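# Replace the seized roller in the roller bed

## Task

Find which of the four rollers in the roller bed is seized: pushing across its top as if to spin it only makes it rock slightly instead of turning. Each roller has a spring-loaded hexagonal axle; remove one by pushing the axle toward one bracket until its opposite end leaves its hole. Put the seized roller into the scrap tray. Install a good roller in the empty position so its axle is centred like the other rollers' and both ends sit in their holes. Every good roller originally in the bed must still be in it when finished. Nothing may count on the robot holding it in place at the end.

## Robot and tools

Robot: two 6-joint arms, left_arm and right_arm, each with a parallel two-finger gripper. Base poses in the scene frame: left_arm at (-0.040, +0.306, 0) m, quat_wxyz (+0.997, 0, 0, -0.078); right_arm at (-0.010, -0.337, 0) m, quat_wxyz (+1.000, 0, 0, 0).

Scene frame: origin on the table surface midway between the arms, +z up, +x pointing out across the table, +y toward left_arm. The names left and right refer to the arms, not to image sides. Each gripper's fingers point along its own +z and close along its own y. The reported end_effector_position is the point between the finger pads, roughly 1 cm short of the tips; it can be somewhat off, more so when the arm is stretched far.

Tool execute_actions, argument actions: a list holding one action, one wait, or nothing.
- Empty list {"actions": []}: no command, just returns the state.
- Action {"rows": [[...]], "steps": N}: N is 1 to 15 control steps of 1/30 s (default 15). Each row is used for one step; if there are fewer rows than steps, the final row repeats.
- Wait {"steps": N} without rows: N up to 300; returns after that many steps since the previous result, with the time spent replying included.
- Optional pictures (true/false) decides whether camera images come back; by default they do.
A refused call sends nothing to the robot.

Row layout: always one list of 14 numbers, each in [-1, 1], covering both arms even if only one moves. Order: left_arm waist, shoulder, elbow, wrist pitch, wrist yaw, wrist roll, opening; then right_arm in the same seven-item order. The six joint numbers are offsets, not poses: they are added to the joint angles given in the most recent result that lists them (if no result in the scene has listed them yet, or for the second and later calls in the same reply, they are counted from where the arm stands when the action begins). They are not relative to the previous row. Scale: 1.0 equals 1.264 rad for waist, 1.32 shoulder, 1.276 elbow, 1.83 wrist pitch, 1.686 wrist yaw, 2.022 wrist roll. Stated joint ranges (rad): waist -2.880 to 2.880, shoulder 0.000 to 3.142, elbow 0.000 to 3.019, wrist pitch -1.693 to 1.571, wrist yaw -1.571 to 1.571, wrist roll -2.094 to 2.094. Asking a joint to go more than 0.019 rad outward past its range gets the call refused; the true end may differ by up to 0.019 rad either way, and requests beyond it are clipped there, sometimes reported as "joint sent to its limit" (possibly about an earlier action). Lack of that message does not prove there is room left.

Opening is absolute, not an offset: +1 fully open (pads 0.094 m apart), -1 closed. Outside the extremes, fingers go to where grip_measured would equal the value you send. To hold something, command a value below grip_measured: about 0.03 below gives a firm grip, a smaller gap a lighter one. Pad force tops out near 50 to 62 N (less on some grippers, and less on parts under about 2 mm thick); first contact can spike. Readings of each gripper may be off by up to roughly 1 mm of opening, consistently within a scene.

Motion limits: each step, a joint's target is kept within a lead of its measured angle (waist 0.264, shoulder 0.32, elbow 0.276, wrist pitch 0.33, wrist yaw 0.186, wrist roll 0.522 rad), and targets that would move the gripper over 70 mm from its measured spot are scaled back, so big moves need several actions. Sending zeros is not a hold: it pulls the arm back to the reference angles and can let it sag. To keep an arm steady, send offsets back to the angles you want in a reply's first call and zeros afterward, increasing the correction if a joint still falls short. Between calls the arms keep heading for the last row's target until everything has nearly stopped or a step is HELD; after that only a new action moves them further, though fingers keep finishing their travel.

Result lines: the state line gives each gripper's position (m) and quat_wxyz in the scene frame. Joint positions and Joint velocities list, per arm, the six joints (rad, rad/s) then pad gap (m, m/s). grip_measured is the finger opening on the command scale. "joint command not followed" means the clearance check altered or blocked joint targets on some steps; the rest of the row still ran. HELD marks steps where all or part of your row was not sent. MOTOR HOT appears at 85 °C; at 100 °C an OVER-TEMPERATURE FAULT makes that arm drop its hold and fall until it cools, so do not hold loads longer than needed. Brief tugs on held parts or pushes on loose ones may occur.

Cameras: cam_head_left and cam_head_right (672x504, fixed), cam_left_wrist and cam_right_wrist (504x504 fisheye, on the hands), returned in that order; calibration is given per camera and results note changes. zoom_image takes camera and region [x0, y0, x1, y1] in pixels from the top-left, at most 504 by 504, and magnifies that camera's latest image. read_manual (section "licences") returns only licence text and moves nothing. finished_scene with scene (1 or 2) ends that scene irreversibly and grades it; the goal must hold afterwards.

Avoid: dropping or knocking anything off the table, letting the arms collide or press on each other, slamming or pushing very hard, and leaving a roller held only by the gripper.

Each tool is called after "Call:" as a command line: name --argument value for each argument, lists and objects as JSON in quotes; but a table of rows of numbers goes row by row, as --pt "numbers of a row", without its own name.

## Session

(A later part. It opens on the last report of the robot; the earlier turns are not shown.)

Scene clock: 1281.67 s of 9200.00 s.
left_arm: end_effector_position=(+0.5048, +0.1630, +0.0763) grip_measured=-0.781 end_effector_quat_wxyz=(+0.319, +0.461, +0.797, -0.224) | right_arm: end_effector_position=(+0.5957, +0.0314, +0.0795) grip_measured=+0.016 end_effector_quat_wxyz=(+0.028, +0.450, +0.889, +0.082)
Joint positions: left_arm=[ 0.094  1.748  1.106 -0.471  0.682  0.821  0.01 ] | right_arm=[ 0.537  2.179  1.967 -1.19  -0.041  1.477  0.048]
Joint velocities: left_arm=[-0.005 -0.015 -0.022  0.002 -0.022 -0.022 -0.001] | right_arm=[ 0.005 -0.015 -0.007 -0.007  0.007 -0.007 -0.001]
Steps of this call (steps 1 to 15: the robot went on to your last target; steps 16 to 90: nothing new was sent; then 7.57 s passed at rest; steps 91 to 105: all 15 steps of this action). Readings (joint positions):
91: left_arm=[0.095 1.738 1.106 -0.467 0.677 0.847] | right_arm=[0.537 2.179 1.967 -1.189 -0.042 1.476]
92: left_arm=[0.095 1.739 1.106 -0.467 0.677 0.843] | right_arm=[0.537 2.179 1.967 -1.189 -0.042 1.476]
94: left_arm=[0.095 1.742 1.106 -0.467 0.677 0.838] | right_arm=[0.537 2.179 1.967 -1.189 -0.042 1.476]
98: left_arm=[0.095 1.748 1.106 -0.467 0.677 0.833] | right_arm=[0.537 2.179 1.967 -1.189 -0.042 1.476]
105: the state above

Call:
execute_actions --actions '[{"rows":[[0.012,-0.003,-0.004,-0.003,0,0,-0.83,0,-0.04,0.025,0,0,0,-0.04],[0.024,-0.005,-0.009,-0.006,-0.002,0,-0.83,0,-0.04,0.025,0,0,0,-0.04],[0.036,-0.008,-0.014,-0.009,-0.003,0.003,-0.83,0,-0.04,0.025,0,0,0,-0.04],[0.048,-0.01,-0.019,-0.012,-0.004,0.006,-0.83,0,-0.04,0.025,0,0,0,-0.04],[0.06,-0.013,-0.024,-0.015,-0.006,0.009,-0.83,0,-0.04,0.025,0,0,0,-0.04],[0.072,-0.015,-0.03,-0.018,-0.007,0.012,-0.83,0,-0.04,0.025,0,0,0,-0.04],[0.084,-0.018,-0.035,-0.021,-0.008,0.015,-0.83,0,-0.04,0.025,0,0,0,-0.04],[0.095,-0.02,-0.04,-0.023,-0.009,0.017,-0.83,0,-0.04,0.025,0,0,0,-0.04]],"steps":15}]'

Scene clock: 1289.93 s of 9200.00 s.
left_arm: end_effector_position=(+0.4910, +0.1825, +0.0752) grip_measured=-0.783 end_effector_quat_wxyz=(+0.314, +0.445, +0.806, -0.231) | right_arm: end_effector_position=(+0.5947, +0.0308, +0.0793) grip_measured=+0.016 end_effector_quat_wxyz=(+0.026, +0.454, +0.887, +0.080)
Joint positions: left_arm=[ 0.133  1.723  1.069 -0.492  0.701  0.827  0.01 ] | right_arm=[ 0.537  2.179  1.967 -1.194 -0.041  1.485  0.048]
Joint velocities: left_arm=[-0.005  0.015 -0.002 -0.017  0.022 -0.066 -0.   ] | right_arm=[-0.005 -0.005  0.012 -0.017  0.022 -0.007 -0.   ]
Steps of this call (steps 1 to 15: the robot went on to your last target; steps 16 to 90: nothing new was sent; then 4.77 s passed at rest; steps 91 to 105: all 15 steps of this action). Readings (joint positions):
91: left_arm=[0.094 1.748 1.105 -0.471 0.683 0.818] | right_arm=[0.537 2.179 1.967 -1.190 -0.041 1.477]
92: left_arm=[0.095 1.748 1.104 -0.471 0.683 0.818] | right_arm=[0.537 2.179 1.967 -1.190 -0.041 1.477]
94: left_arm=[0.098 1.747 1.100 -0.471 0.686 0.818] | right_arm=[0.537 2.179 1.967 -1.190 -0.041 1.478]
98: left_arm=[0.115 1.735 1.085 -0.481 0.693 0.822] | right_arm=[0.537 2.179 1.967 -1.190 -0.041 1.478]
105: the state above
camera_calibration (this result's frames):
cam_left_wrist: T_world_to_cam=[[-0.871437, -0.483299, 0.083785, 0.510345], [-0.490422, 0.85529, -0.167228, 0.101304], [0.00916071, -0.186819, -0.982352, 0.230838], [0, 0, 0, 1]] pos_world=[0.4923, 0.203129, 0.200946]
cam_right_wrist: T_world_to_cam=[[-0.803727, -0.570251, -0.169814, 0.505611], [-0.548061, 0.598428, 0.58439, 0.268042], [-0.231628, 0.562759, -0.793506, 0.304458], [0, 0, 0, 1]] pos_world=[0.623798, -0.0434154, 0.170808]

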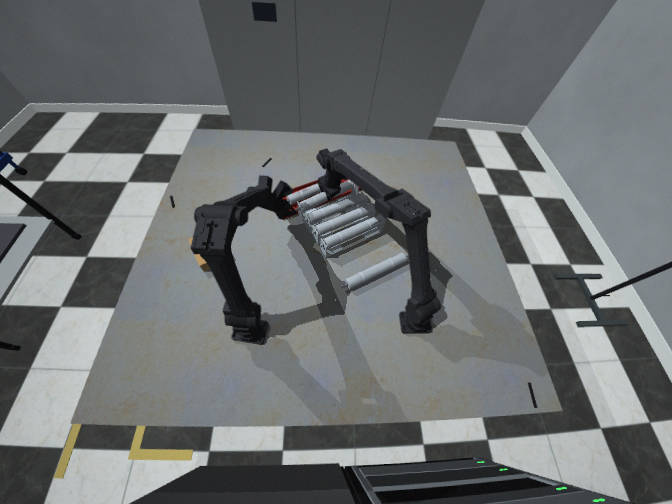

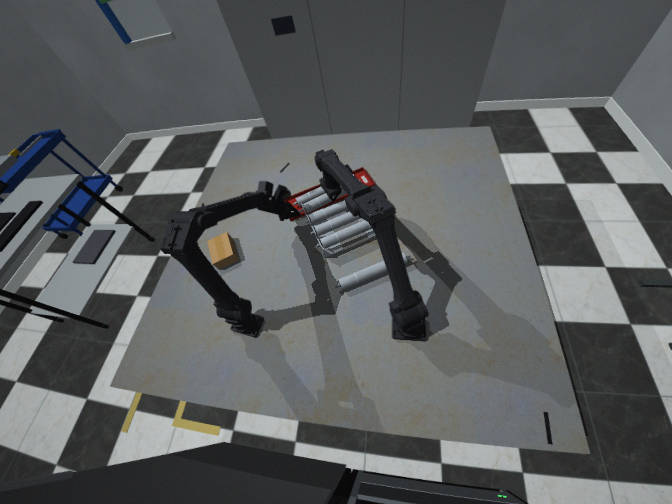

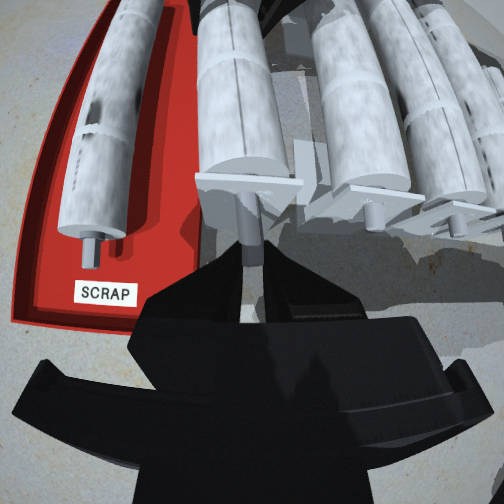

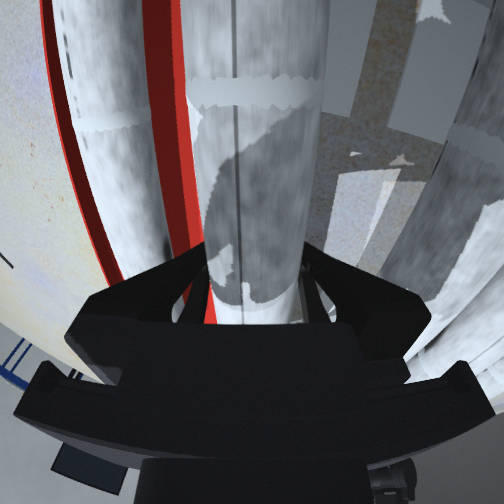

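Call:
execute_actions --actions '[{"rows":[[0.066,0,-0.008,-0.008,-0.02,0.02,-0.83,0,-0.05,0.02,-0.008,0.004,0.015,-0.04],[0.066,0,-0.008,-0.008,-0.02,0.025,-0.83,0,-0.055,0.015,-0.014,0.008,0.025,-0.04],[0.066,0,-0.008,-0.008,-0.02,0.03,-0.83,0,-0.06,0.015,-0.02,0.012,0.035,-0.04],[0.066,0,-0.008,-0.008,-0.02,0.035,-0.83,0,-0.064,0.015,-0.026,0.016,0.045,-0.04],[0.066,0,-0.008,-0.008,-0.02,0.04,-0.83,0,-0.064,0.015,-0.032,0.02,0.055,-0.04],[0.066,0,-0.008,-0.008,-0.02,0.045,-0.83,0,-0.064,0.015,-0.038,0.02,0.065,-0.04],[0.066,0,-0.008,-0.008,-0.02,0.05,-0.83,0,-0.064,0.015,-0.044,0.02,0.072,-0.04]],"steps":15}]'

Scene clock: 1300.20 s of 9200.00 s.
left_arm: end_effector_position=(+0.4936, +0.1850, +0.0751) grip_measured=-0.788 end_effector_quat_wxyz=(+0.326, +0.477, +0.788, -0.212) | right_arm: end_effector_position=(+0.5805, +0.0215, +0.0803) grip_measured=+0.016 end_effector_quat_wxyz=(+0.015, +0.505, +0.862, +0.048)
Joint positions: left_arm=[ 0.136  1.723  1.069 -0.482  0.693  0.908  0.01 ] | right_arm=[ 0.541  2.174  1.967 -1.265 -0.02   1.601  0.048]
Joint velocities: left_arm=[-0.024 -0.015  0.002 -0.007 -0.037  0.022  0.002] | right_arm=[-0.005 -0.024  0.007  0.002 -0.037  0.037 -0.001]
Steps of this call (steps 1 to 15: the robot went on to your last target; steps 16 to 90: nothing new was sent; then 6.77 s passed at rest; steps 91 to 105: all 15 steps of this action). Readings (joint positions):
91: left_arm=[0.133 1.723 1.069 -0.491 0.701 0.829] | right_arm=[0.537 2.179 1.967 -1.197 -0.040 1.490]
92: left_arm=[0.133 1.723 1.069 -0.491 0.700 0.833] | right_arm=[0.537 2.179 1.967 -1.203 -0.038 1.499]
94: left_arm=[0.133 1.723 1.069 -0.489 0.698 0.846] | right_arm=[0.537 2.179 1.967 -1.219 -0.033 1.524]
98: left_arm=[0.136 1.723 1.069 -0.484 0.695 0.882] | right_arm=[0.540 2.176 1.967 -1.253 -0.023 1.581]
105: the state above
camera_calibration (this result's frames):
cam_left_wrist: T_world_to_cam=[[-0.897679, -0.44043, 0.0139215, 0.524014], [-0.436304, 0.883956, -0.168109, 0.0684684], [0.0617344, -0.156982, -0.98567, 0.200035], [0, 0, 0, 1]] pos_world=[0.48792, 0.20167, 0.201383]
cam_right_wrist: T_world_to_cam=[[-0.871102, -0.480535, -0.101327, 0.520759], [-0.442425, 0.678316, 0.586641, 0.202], [-0.21317, 0.555854, -0.803483, 0.297408], [0, 0, 0, 1]] pos_world=[0.606402, -0.052092, 0.173228]

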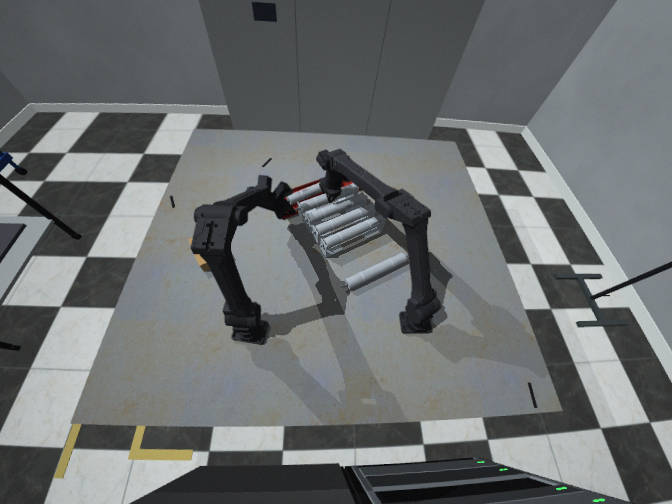

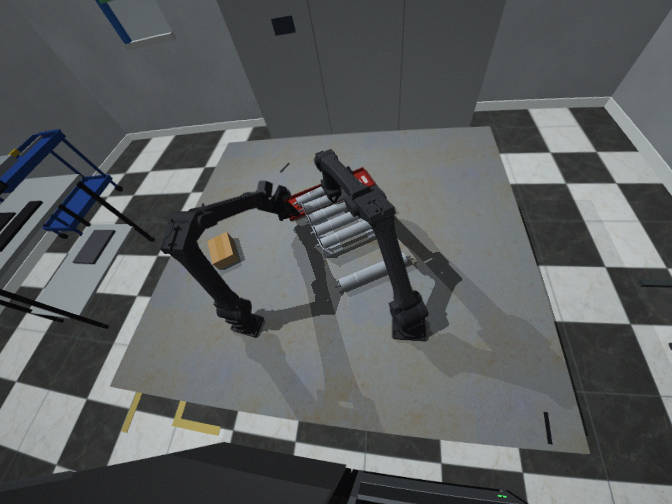

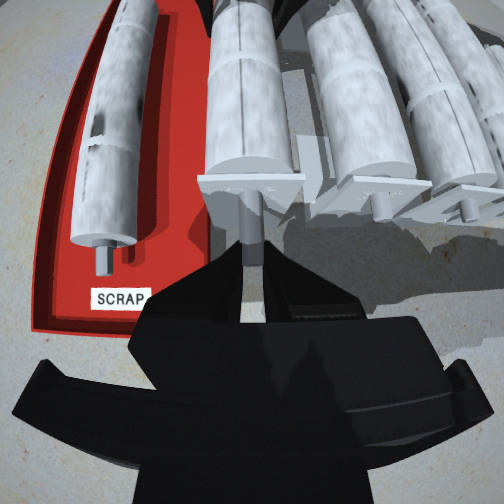

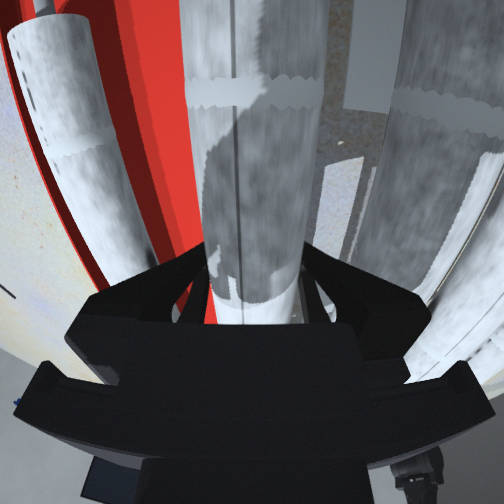

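Call:
execute_actions --actions '[{"rows":[[0.06,0,-0.008,-0.008,-0.016,0.01,-0.83,0,-0.066,0.015,-0.012,0.018,0.02,-0.04],[0.06,0,-0.008,-0.008,-0.016,0.01,-0.83,0,-0.066,0.015,-0.012,0.018,0.02,-0.04],[0.06,0,-0.008,-0.008,-0.016,0.01,-0.83,0,-0.066,0.015,-0.012,0.018,0.02,-0.04],[0.06,0,-0.008,-0.008,-0.016,0.01,-0.83,0,-0.066,0.015,-0.012,0.018,0.02,-0.04],[0.06,0,-0.008,-0.008,-0.016,0.01,-0.83,0,-0.066,0.015,-0.012,0.018,0.02,-0.04],[0.05,0,0,-0.004,-0.01,0.01,-0.83,0,-0.066,0.015,-0.012,0.018,0.02,-0.04],[0.04,0.005,0.005,0,-0.006,0.01,-0.83,0,-0.066,0.015,-0.012,0.018,0.02,-0.04],[0.03,0.005,0.01,0,-0.004,0.005,-0.83,0,-0.066,0.015,-0.012,0.018,0.02,-0.04],[0.02,0.005,0.015,0,0,0.005,-0.83,0,-0.066,0.015,-0.012,0.018,0.02,-0.04],[0.01,0.005,0.02,0,0,0.0,-0.83,0,-0.066,0.015,-0.012,0.018,0.02,-0.04],[0.0,0.005,0.02,0,0,0.0,-0.83,0,-0.066,0.015,-0.012,0.018,0.02,-0.04]],"steps":15}]' --pictures false

Scene clock: 1316.37 s of 9200.00 s.
left_arm: end_effector_position=(+0.4943, +0.1835, +0.0755) grip_measured=-0.789 end_effector_quat_wxyz=(+0.329, +0.482, +0.785, -0.210) | right_arm: end_effector_position=(+0.5786, +0.0205, +0.0823) grip_measured=+0.016 end_effector_quat_wxyz=(+0.020, +0.510, +0.859, +0.042)
Joint positions: left_arm=[ 0.133  1.723  1.069 -0.476  0.693  0.917  0.01 ] | right_arm=[ 0.545  2.171  1.967 -1.274 -0.004  1.617  0.048]
Joint velocities: left_arm=[-0.005 -0.005 -0.017 -0.007  0.007  0.007 -0.   ] | right_arm=[-0.005  0.005 -0.007 -0.002  0.037 -0.066 -0.   ]
Steps of this call (steps 1 to 15: the robot went on to your last target; steps 16 to 90: nothing new was sent; then 12.67 s passed at rest; steps 91 to 105: all 15 steps of this action). Readings (joint positions):
91: left_arm=[0.136 1.723 1.069 -0.481 0.692 0.913] | right_arm=[0.542 2.174 1.967 -1.267 -0.017 1.604]
92: left_arm=[0.136 1.723 1.069 -0.480 0.692 0.914] | right_arm=[0.544 2.174 1.967 -1.268 -0.010 1.608]
94: left_arm=[0.136 1.723 1.069 -0.479 0.691 0.916] | right_arm=[0.545 2.173 1.967 -1.271 -0.004 1.613]
98: left_arm=[0.136 1.723 1.069 -0.476 0.694 0.917] | right_arm=[0.545 2.171 1.967 -1.273 -0.004 1.616]
105: the state above

Open left.

Call:
execute_actions --actions '[{"rows":[[0,0,0.012,0,0,0,-0.78,0,-0.045,0.02,0,0,0.005,-0.04],[0,0,0.012,0,0,0,-0.76,0,-0.045,0.02,0,0,0.005,-0.04],[0,0,0.012,0,0,0,-0.74,0,-0.045,0.02,0,0,0.005,-0.04],[0,0,0.012,0,0,0,-0.5,0,-0.045,0.02,0,0,0.005,-0.04]],"steps":12}]'

Call:
zoom_image --camera "cam_head_left" --region '[280,160,400,250]'

Scene clock: 1323.60 s of 9200.00 s.
left_arm: end_effector_position=(+0.4947, +0.1827, +0.0759) grip_measured=-0.502 end_effector_quat_wxyz=(+0.330, +0.483, +0.784, -0.210) | right_arm: end_effector_position=(+0.5784, +0.0209, +0.0823) grip_measured=+0.016 end_effector_quat_wxyz=(+0.019, +0.510, +0.859, +0.042)
Joint positions: left_arm=[ 0.131  1.723  1.069 -0.473  0.693  0.917  0.023] | right_arm=[ 0.545  2.171  1.967 -1.274 -0.007  1.618  0.048]
Joint velocities: left_arm=[-0.005 -0.015  0.017 -0.002 -0.022  0.007 -0.001] | right_arm=[ 0.005  0.005  0.007 -0.007 -0.037 -0.037  0.001]
Steps of this call (steps 1 to 15: the robot went on to your last target; steps 16 to 90: nothing new was sent; then 3.83 s passed at rest; steps 91 to 102: all 12 steps of this action). Readings (joint positions):
91: left_arm=[0.133 1.723 1.069 -0.476 0.693 0.917] | right_arm=[0.545 2.171 1.967 -1.274 -0.006 1.618]
92: left_arm=[0.133 1.723 1.069 -0.475 0.693 0.917] | right_arm=[0.545 2.171 1.967 -1.274 -0.007 1.618]
94: left_arm=[0.131 1.723 1.069 -0.473 0.693 0.917] | right_arm=[0.545 2.171 1.967 -1.274 -0.007 1.618]
98: left_arm=[0.131 1.723 1.069 -0.473 0.693 0.917] | right_arm=[0.545 2.171 1.967 -1.274 -0.007 1.618]
102: the state above
camera_calibration (this result's frames):
cam_left_wrist: T_world_to_cam=[[-0.902156, -0.43141, 0.0000939074, 0.525624], [-0.42499, 0.888692, -0.172076, 0.0649423], [0.0741519, -0.155279, -0.985084, 0.193866], [0, 0, 0, 1]] pos_world=[0.487419, 0.199149, 0.2021]
cam_right_wrist: T_world_to_cam=[[-0.87759, -0.469791, -0.0955613, 0.521838], [-0.433343, 0.69208, 0.577269, 0.195487], [-0.20506, 0.548017, -0.810943, 0.295011], [0, 0, 0, 1]] pos_world=[0.603168, -0.0518089, 0.176255]

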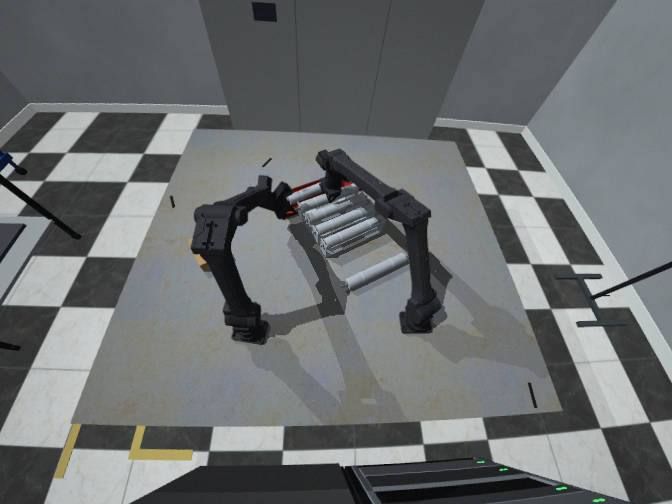

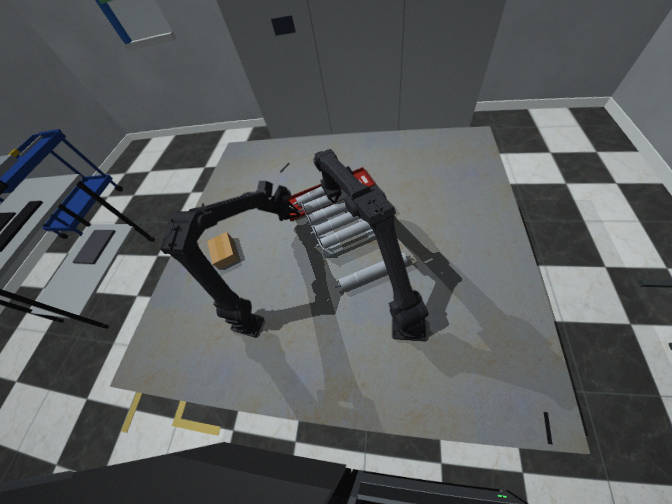

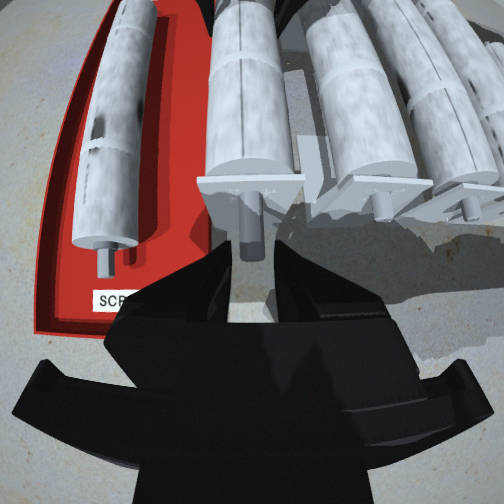

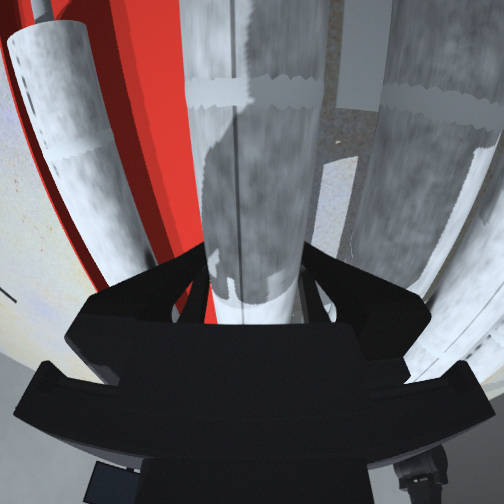

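Region (280, 160, 400, 250) of cam_head_left's 672x504 image, scaled by 4.200, with more detail than that image has; it fills the top 378 rows of this view, and the rest is white.

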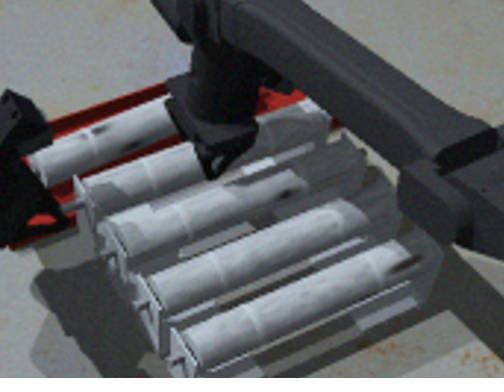

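Call:
execute_actions --actions '[{"rows":[[0,0,0.012,0,0,0,-0.5,0,-0.055,0.02,-0.006,0.006,0.012,-0.04],[0,0,0.012,0,0,0,-0.5,0,-0.055,0.02,-0.008,0.006,0.016,-0.04],[0,0,0.012,0,0,0,-0.5,0,-0.055,0.02,-0.01,0.006,0.02,-0.04],[0,0,0.012,0,0,0,-0.5,0,-0.055,0.02,-0.012,0.006,0.024,-0.04],[0,0,0.012,0,0,0,-0.5,0,-0.055,0.02,-0.014,0.006,0.028,-0.04],[0,0,0.012,0,0,0,-0.5,0,-0.055,0.02,-0.016,0.006,0.032,-0.04],[0,0,0.012,0,0,0,-0.5,0,-0.055,0.02,-0.018,0.006,0.036,-0.04],[0,0,0.012,0,0,0,-0.5,0,-0.055,0.02,-0.02,0.006,0.04,-0.04]],"steps":15}]'

Scene clock: 1333.10 s of 9200.00 s.
left_arm: end_effector_position=(+0.4947, +0.1827, +0.0759) grip_measured=-0.502 end_effector_quat_wxyz=(+0.330, +0.483, +0.784, -0.210) | right_arm: end_effector_position=(+0.5753, +0.0187, +0.0820) grip_measured=+0.016 end_effector_quat_wxyz=(+0.016, +0.522, +0.852, +0.035)
Joint positions: left_arm=[ 0.131  1.723  1.069 -0.473  0.693  0.917  0.023] | right_arm=[ 0.545  2.171  1.967 -1.289 -0.005  1.643  0.048]
Joint velocities: left_arm=[-0.005 -0.005  0.007 -0.012 -0.022  0.051 -0.001] | right_arm=[-0.005  0.005  0.002 -0.007  0.007 -0.022 -0.001]
Steps of this call (steps 1 to 15: the robot went on to your last target; steps 16 to 90: nothing new was sent; then 6.00 s passed at rest; steps 91 to 105: all 15 steps of this action). Readings (joint positions):
91: left_arm=[0.131 1.723 1.069 -0.473 0.693 0.917] | right_arm=[0.545 2.171 1.967 -1.275 -0.006 1.618]
92: left_arm=[0.131 1.723 1.069 -0.473 0.693 0.917] | right_arm=[0.545 2.171 1.967 -1.275 -0.005 1.618]
94: left_arm=[0.131 1.723 1.069 -0.473 0.693 0.917] | right_arm=[0.545 2.171 1.967 -1.275 -0.005 1.620]
98: left_arm=[0.131 1.723 1.069 -0.473 0.693 0.917] | right_arm=[0.545 2.171 1.967 -1.281 -0.005 1.630]
105: the state above
camera_calibration (this result's frames):
cam_left_wrist: T_world_to_cam=[[-0.902156, -0.43141, 0.0000939074, 0.525624], [-0.42499, 0.888692, -0.172076, 0.0649423], [0.0741519, -0.155279, -0.985084, 0.193866], [0, 0, 0, 1]] pos_world=[0.487419, 0.199149, 0.2021]
cam_right_wrist: T_world_to_cam=[[-0.890519, -0.447815, -0.0802341, 0.52388], [-0.407725, 0.707339, 0.577436, 0.180856], [-0.201831, 0.546931, -0.812484, 0.293638], [0, 0, 0, 1]] pos_world=[0.59953, -0.0539254, 0.176177]

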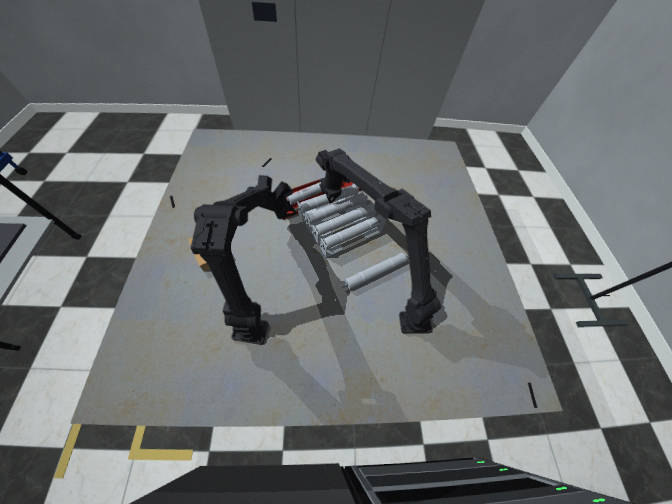

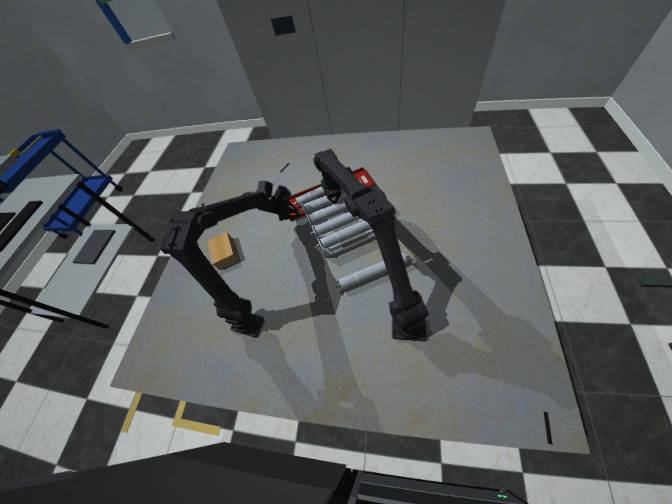

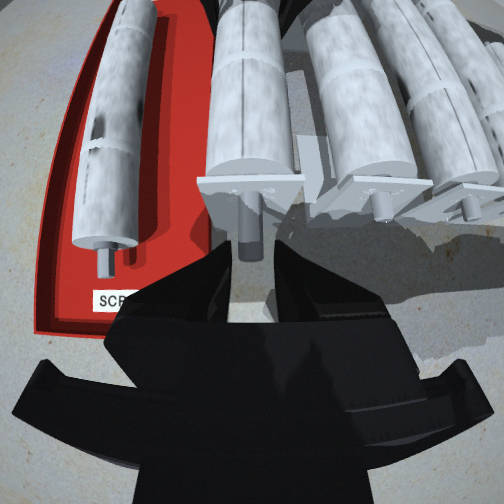

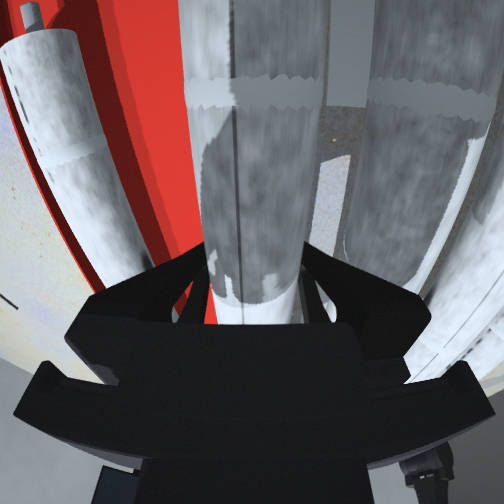

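Call:
zoom_image --camera "cam_head_left" --region '[330,170,390,220]'

Region (330, 170, 390, 220) of cam_head_left's 672x504 image, scaled by 8.400, with more detail than that image has.

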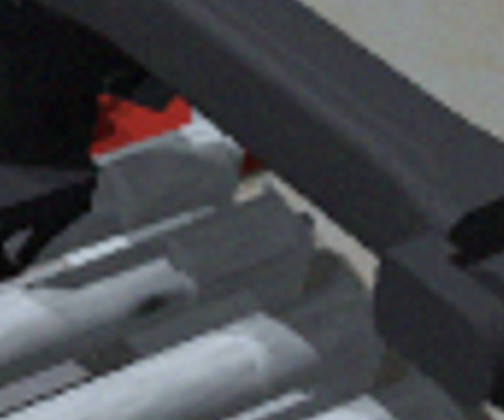

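Call:
execute_actions --actions '[{"rows":[[0,0,0.012,0,0,0,-0.5,0,-0.035,0.02,0.01,-0.01,-0.01,-0.04],[0,0,0.012,0,0,0,-0.5,0,-0.03,0.02,0.014,-0.014,-0.014,-0.04],[0,0,0.012,0,0,0,-0.5,0,-0.027,0.02,0.018,-0.016,-0.018,-0.04],[0,0,0.012,0,0,0,-0.5,0,-0.025,0.02,0.022,-0.018,-0.022,-0.04],[0,0,0.012,0,0,0,-0.5,0,-0.025,0.02,0.026,-0.018,-0.026,-0.04],[0,0,0.012,0,0,0,-0.5,0,-0.025,0.02,0.03,-0.018,-0.03,-0.04],[0,0,0.012,0,0,0,-0.5,0,-0.025,0.02,0.033,-0.018,-0.034,-0.04],[0,0,0.012,0,0,0,-0.5,0,-0.025,0.02,0.036,-0.018,-0.038,-0.04]],"steps":15}]'

Scene clock: 1366.97 s of 9200.00 s.
left_arm: end_effector_position=(+0.4947, +0.1827, +0.0759) grip_measured=-0.502 end_effector_quat_wxyz=(+0.330, +0.483, +0.784, -0.210) | right_arm: end_effector_position=(+0.5804, +0.0231, +0.0821) grip_measured=+0.016 end_effector_quat_wxyz=(+0.015, +0.502, +0.863, +0.051)
Joint positions: left_arm=[ 0.131  1.723  1.069 -0.473  0.693  0.917  0.023] | right_arm=[ 0.542  2.171  1.965 -1.26  -0.022  1.597  0.048]
Joint velocities: left_arm=[ 0.005  0.005 -0.002  0.007 -0.081 -0.007  0.   ] | right_arm=[ 0.005  0.005 -0.017  0.002  0.154 -0.066 -0.   ]
Steps of this call (steps 1 to 15: the robot went on to your last target; steps 16 to 90: nothing new was sent; then 30.37 s passed at rest; steps 91 to 105: all 15 steps of this action). Readings (joint positions):
91: left_arm=[0.131 1.723 1.069 -0.473 0.693 0.917] | right_arm=[0.545 2.171 1.967 -1.289 -0.009 1.641]
92: left_arm=[0.131 1.723 1.069 -0.473 0.693 0.917] | right_arm=[0.544 2.171 1.967 -1.289 -0.014 1.639]
94: left_arm=[0.131 1.723 1.069 -0.473 0.693 0.917] | right_arm=[0.543 2.171 1.967 -1.288 -0.021 1.635]
98: left_arm=[0.131 1.723 1.069 -0.473 0.693 0.917] | right_arm=[0.542 2.171 1.966 -1.275 -0.023 1.617]
105: the state above
camera_calibration (this result's frames):
cam_left_wrist: T_world_to_cam=[[-0.902156, -0.43141, 0.0000939074, 0.525624], [-0.42499, 0.888692, -0.172076, 0.0649423], [0.0741519, -0.155279, -0.985084, 0.193866], [0, 0, 0, 1]] pos_world=[0.487419, 0.199149, 0.2021]
cam_right_wrist: T_world_to_cam=[[-0.867971, -0.484861, -0.107408, 0.520362], [-0.448716, 0.673018, 0.587962, 0.203458], [-0.212792, 0.55853, -0.801725, 0.297508], [0, 0, 0, 1]] pos_world=[0.606261, -0.0507946, 0.174786]

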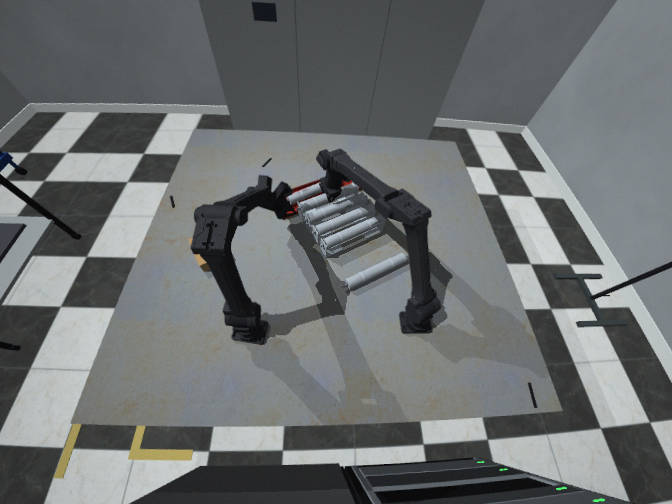

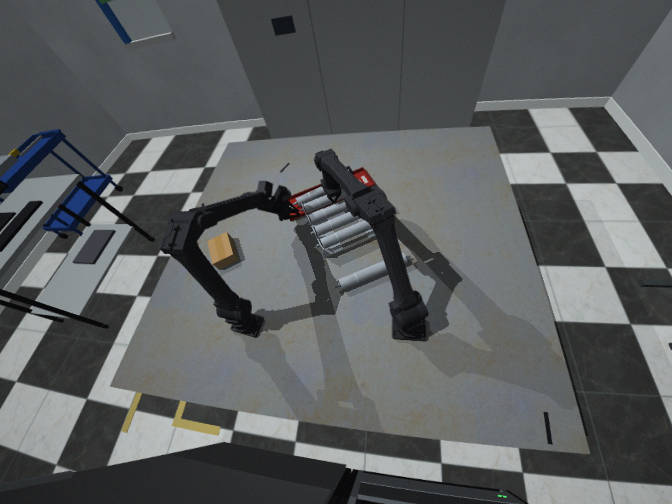

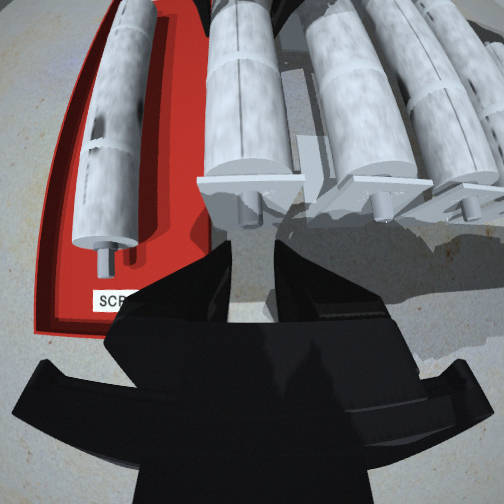

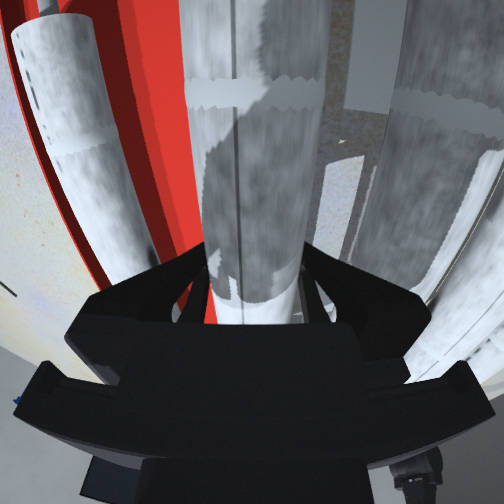

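Popped in. Relax, nudge tube slightly right to centre, then open.

Call:
execute_actions --actions '[{"rows":[[0,0,0.012,0,0,0,-0.5,-0.008,-0.035,0.02,0,0.004,0,-0.04],[0,0,0.012,0,0,0,-0.5,-0.012,-0.035,0.02,0,0.004,0,-0.04],[0,0,0.012,0,0,0,-0.5,-0.012,-0.035,0.02,0,0.004,0,-0.04],[0,0,0.012,0,0,0,-0.5,-0.012,-0.035,0.02,0,0.004,0,-0.04],[0,0,0.012,0,0,0,-0.5,-0.012,-0.035,0.02,0,0.004,0,-0.04],[0,0,0.012,0,0,0,-0.5,-0.012,-0.03,0.02,0,0.004,0,-0.04],[0,0,0.012,0,0,0,-0.5,-0.012,-0.025,0.02,0,0.004,0,-0.04],[0,0,0.012,0,0,0,-0.5,-0.005,-0.02,0.02,0,0.004,0,0.1],[0,0,0.012,0,0,0,-0.5,-0.005,-0.02,0.02,0,0.004,0,0.3]],"steps":15}]'

Call:
zoom_image --camera "cam_left_wrist" --region '[180,120,440,260]'

Scene clock: 1375.37 s of 9200.00 s.
left_arm: end_effector_position=(+0.4947, +0.1827, +0.0759) grip_measured=-0.502 end_effector_quat_wxyz=(+0.330, +0.483, +0.784, -0.210) | right_arm: end_effector_position=(+0.5817, +0.0218, +0.0935) grip_measured=+0.298 end_effector_quat_wxyz=(+0.021, +0.502, +0.862, +0.057)
Joint positions: left_arm=[ 0.131  1.723  1.069 -0.473  0.693  0.917  0.023] | right_arm=[ 0.541  2.154  1.965 -1.262 -0.018  1.597  0.061]
Joint velocities: left_arm=[-0.005 -0.015 -0.022 -0.017  0.007 -0.022  0.   ] | right_arm=[-0.005 -0.044 -0.012 -0.002 -0.095  0.007 -0.001]
Steps of this call (steps 1 to 15: the robot went on to your last target; steps 16 to 90: nothing new was sent; then 4.90 s passed at rest; steps 91 to 105: all 15 steps of this action). Readings (joint positions):
91: left_arm=[0.131 1.723 1.069 -0.473 0.693 0.917] | right_arm=[0.541 2.171 1.965 -1.262 -0.020 1.596]
92: left_arm=[0.131 1.723 1.069 -0.473 0.693 0.917] | right_arm=[0.541 2.171 1.965 -1.262 -0.019 1.596]
94: left_arm=[0.131 1.723 1.069 -0.473 0.693 0.917] | right_arm=[0.541 2.171 1.965 -1.262 -0.019 1.596]
98: left_arm=[0.131 1.723 1.069 -0.473 0.693 0.917] | right_arm=[0.541 2.171 1.965 -1.262 -0.018 1.597]
105: the state above
camera_calibration (this result's frames):
cam_left_wrist: T_world_to_cam=[[-0.902156, -0.43141, 0.0000939074, 0.525624], [-0.42499, 0.888692, -0.172076, 0.0649423], [0.0741519, -0.155279, -0.985084, 0.193866], [0, 0, 0, 1]] pos_world=[0.487419, 0.199149, 0.2021]
cam_right_wrist: T_world_to_cam=[[-0.866916, -0.482921, -0.123471, 0.522955], [-0.457032, 0.671236, 0.583579, 0.203519], [-0.198944, 0.562344, -0.802615, 0.299666], [0, 0, 0, 1]] pos_world=[0.605989, -0.0525787, 0.186317]

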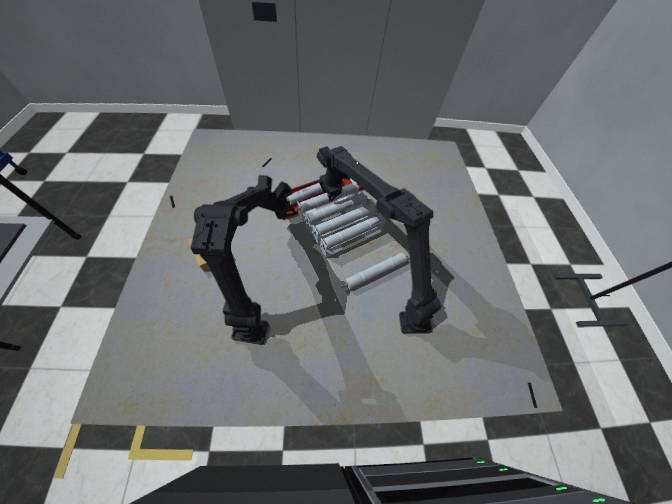

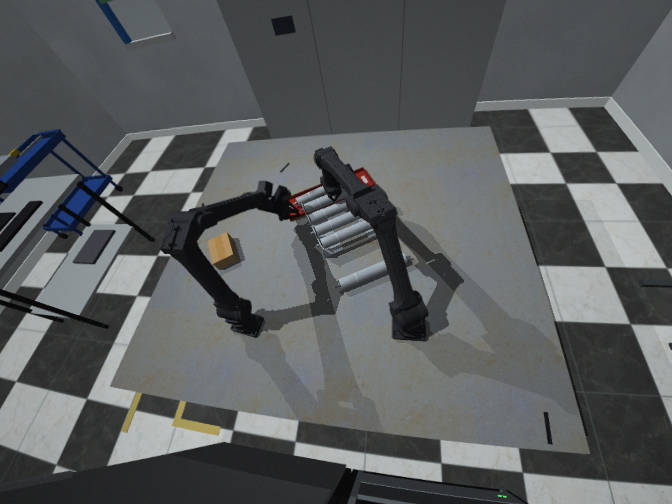

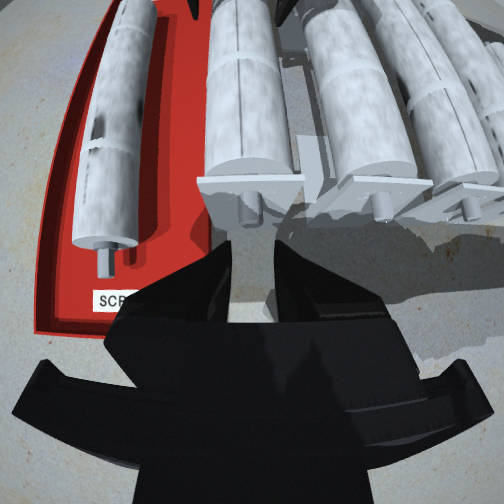

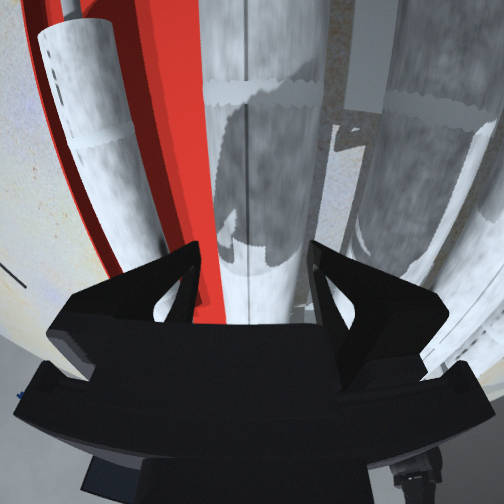

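Region (180, 120, 440, 260) of cam_left_wrist's 504x504 image, scaled by 1.938, with more detail than that image has; it fills the top 271 rows of this view, and the rest is white.

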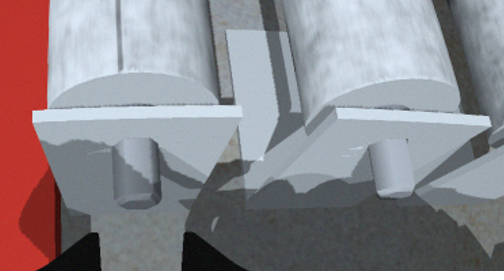

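Call:
execute_actions --actions '[{"rows":[[0,-0.008,0.012,0,0,0,-1,0,-0.02,0.02,0.01,0,0,0.3],[0,-0.008,0.012,0,0,0,-1,0,-0.03,0.02,0.015,0,0,0.3],[0,-0.008,0.012,0,0,0,-1,0,-0.033,0.02,0.02,0,0,0.3],[0,-0.008,0.012,0,0,0,-1,0,-0.033,0.02,0.025,0,0,0.3],[0,-0.008,0.012,0,0,0,-1,0,-0.033,0.02,0.025,0,0,0.3],[0,-0.008,0.012,0,0,0,-1,0,-0.033,0.02,0.025,0,0,0.3],[-0.008,-0.008,0.012,0.008,0,0,-1,0,-0.033,0.02,0.025,0,0,0.3],[-0.012,-0.008,0.012,0.012,0,0,-1,0,-0.033,0.02,0.025,0,0,0.3],[-0.016,-0.008,0.012,0.016,0,0,-1,0,-0.033,0.02,0.025,0,0,-1]],"steps":15}]'

Scene clock: 1389.93 s of 9200.00 s.
left_arm: end_effector_position=(+0.4963, +0.1769, +0.0774) grip_measured=-0.997 end_effector_quat_wxyz=(+0.335, +0.489, +0.779, -0.207) | right_arm: end_effector_position=(+0.5893, +0.0264, +0.1200) grip_measured=-0.975 end_effector_quat_wxyz=(+0.038, +0.501, +0.860, +0.088)
Joint positions: left_arm=[ 0.12   1.722  1.069 -0.457  0.691  0.917  0.   ] | right_arm=[ 0.541  2.116  1.965 -1.229 -0.018  1.597  0.001]
Joint velocities: left_arm=[-0.005 -0.015 -0.007 -0.002 -0.022 -0.022 -0.001] | right_arm=[-0.005  0.005 -0.002 -0.002 -0.022 -0.007 -0.007]
Steps of this call (steps 1 to 15: the robot went on to your last target; steps 16 to 90: nothing new was sent; then 11.07 s passed at rest; steps 91 to 105: all 15 steps of this action). Readings (joint positions):
91: left_arm=[0.131 1.723 1.069 -0.473 0.693 0.917] | right_arm=[0.541 2.152 1.965 -1.261 -0.018 1.597]
92: left_arm=[0.131 1.723 1.069 -0.473 0.693 0.917] | right_arm=[0.541 2.151 1.965 -1.258 -0.018 1.597]
94: left_arm=[0.131 1.723 1.069 -0.473 0.693 0.917] | right_arm=[0.541 2.147 1.965 -1.246 -0.018 1.597]
98: left_arm=[0.131 1.723 1.069 -0.471 0.693 0.917] | right_arm=[0.541 2.132 1.965 -1.234 -0.018 1.597]
105: the state above
camera_calibration (this result's frames):
cam_left_wrist: T_world_to_cam=[[-0.90654, -0.421854, -0.0149871, 0.526237], [-0.412699, 0.893209, -0.178488, 0.0647214], [0.0886824, -0.155621, -0.983828, 0.187086], [0, 0, 0, 1]] pos_world=[0.487174, 0.1933, 0.203499]
cam_right_wrist: T_world_to_cam=[[-0.857398, -0.477205, -0.192727, 0.537559], [-0.492023, 0.650224, 0.578897, 0.210226], [-0.150937, 0.591171, -0.792297, 0.289557], [0, 0, 0, 1]] pos_world=[0.608042, -0.0513455, 0.211318]

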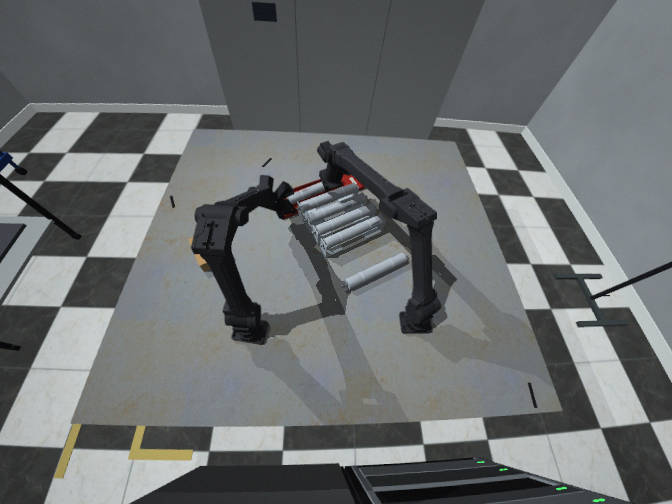

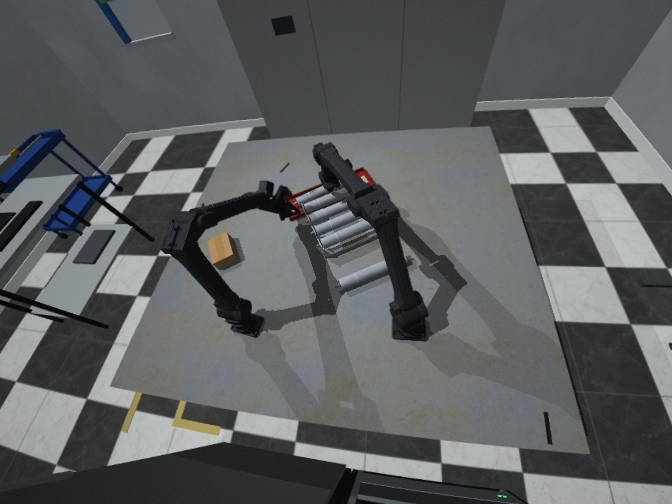

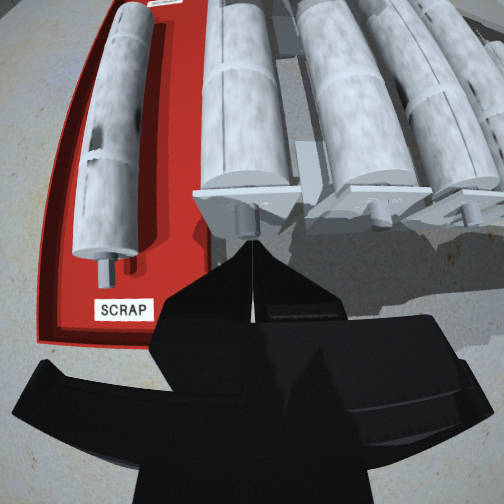

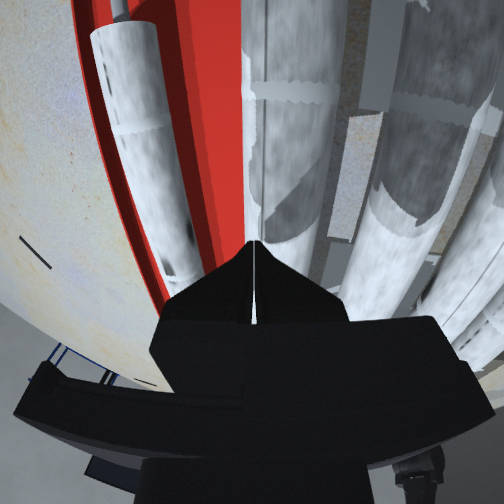

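Call:
execute_actions --actions '[{"rows":[[-0.012,0,0.012,0.008,0,0,-1,-0.02,-0.03,0.02,0,0,0,-1],[-0.016,0,0.012,0.012,0,0,-1,-0.04,-0.05,0.02,0,0,0,-1],[-0.02,0,0.012,0.014,0,0,-1,-0.06,-0.06,0.02,0,0,0,-1],[-0.024,0,0.012,0.016,0,0,-1,-0.08,-0.07,0.02,0,0,0,-1]],"steps":15}]'

Scene clock: 1395.77 s of 9200.00 s.
left_arm: end_effector_position=(+0.4974, +0.1742, +0.0776) grip_measured=-0.997 end_effector_quat_wxyz=(+0.336, +0.492, +0.777, -0.203) | right_arm: end_effector_position=(+0.6256, -0.0480, +0.1911) grip_measured=-0.978 end_effector_quat_wxyz=(+0.071, +0.547, +0.824, +0.129)
Joint positions: left_arm=[ 0.114  1.722  1.069 -0.449  0.685  0.917  0.   ] | right_arm=[ 0.423  2.012  1.965 -1.229 -0.017  1.597  0.001]
Joint velocities: left_arm=[-0.005 -0.005  0.007 -0.007  0.007 -0.007 -0.   ] | right_arm=[-0.005 -0.044 -0.012  0.002 -0.007 -0.037 -0.   ]
Steps of this call (steps 1 to 15: the robot went on to your last target; steps 16 to 90: nothing new was sent; then 2.33 s passed at rest; steps 91 to 105: all 15 steps of this action). Readings (joint positions):
91: left_arm=[0.120 1.722 1.069 -0.457 0.691 0.917] | right_arm=[0.540 2.115 1.965 -1.229 -0.018 1.597]
92: left_arm=[0.120 1.722 1.069 -0.457 0.691 0.917] | right_arm=[0.538 2.113 1.965 -1.229 -0.018 1.597]
94: left_arm=[0.119 1.722 1.069 -0.455 0.690 0.917] | right_arm=[0.528 2.102 1.965 -1.229 -0.018 1.597]
98: left_arm=[0.115 1.722 1.069 -0.450 0.686 0.917] | right_arm=[0.482 2.063 1.965 -1.229 -0.018 1.597]
105: the state above
camera_calibration (this result's frames):
cam_left_wrist: T_world_to_cam=[[-0.907872, -0.418495, -0.0250979, 0.526918], [-0.407964, 0.895649, -0.177136, 0.0647053], [0.0966096, -0.150578, -0.983866, 0.181894], [0, 0, 0, 1]] pos_world=[0.487199, 0.189949, 0.203646]
cam_right_wrist: T_world_to_cam=[[-0.884384, -0.362228, -0.294374, 0.588694], [-0.466732, 0.679313, 0.5663, 0.223239], [-0.00515757, 0.63822, -0.769837, 0.302128], [0, 0, 0, 1]] pos_world=[0.626383, -0.131231, 0.279465]

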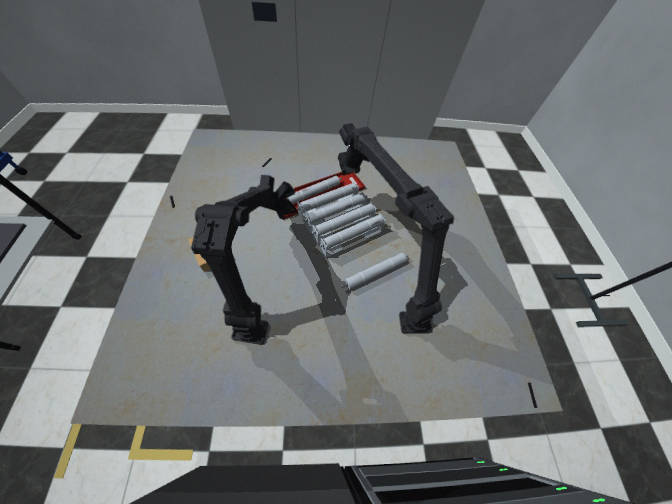

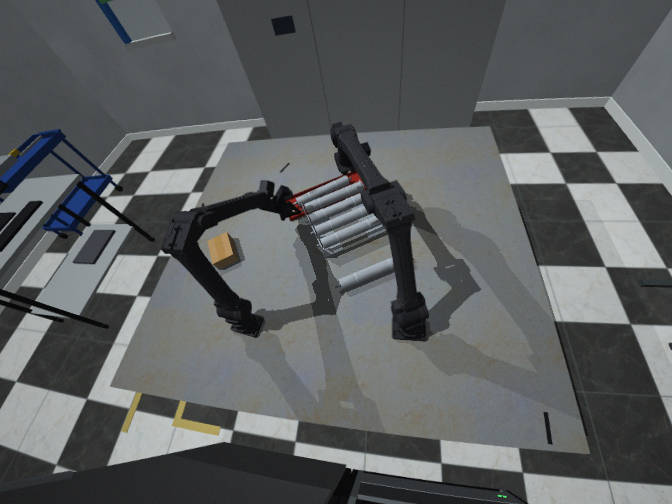

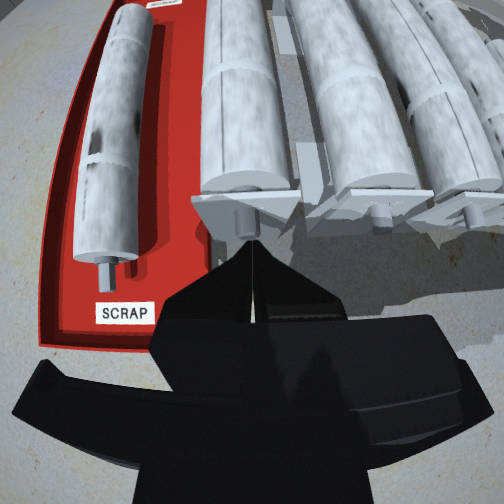

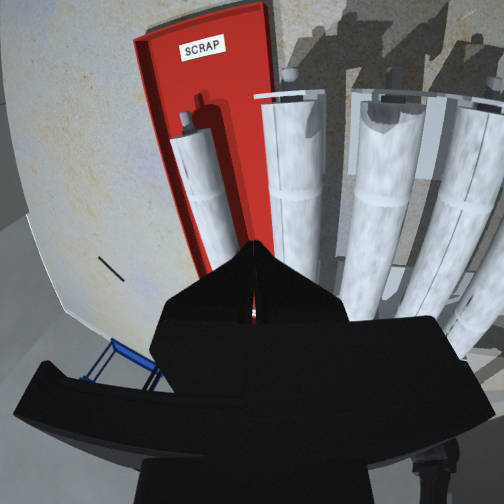

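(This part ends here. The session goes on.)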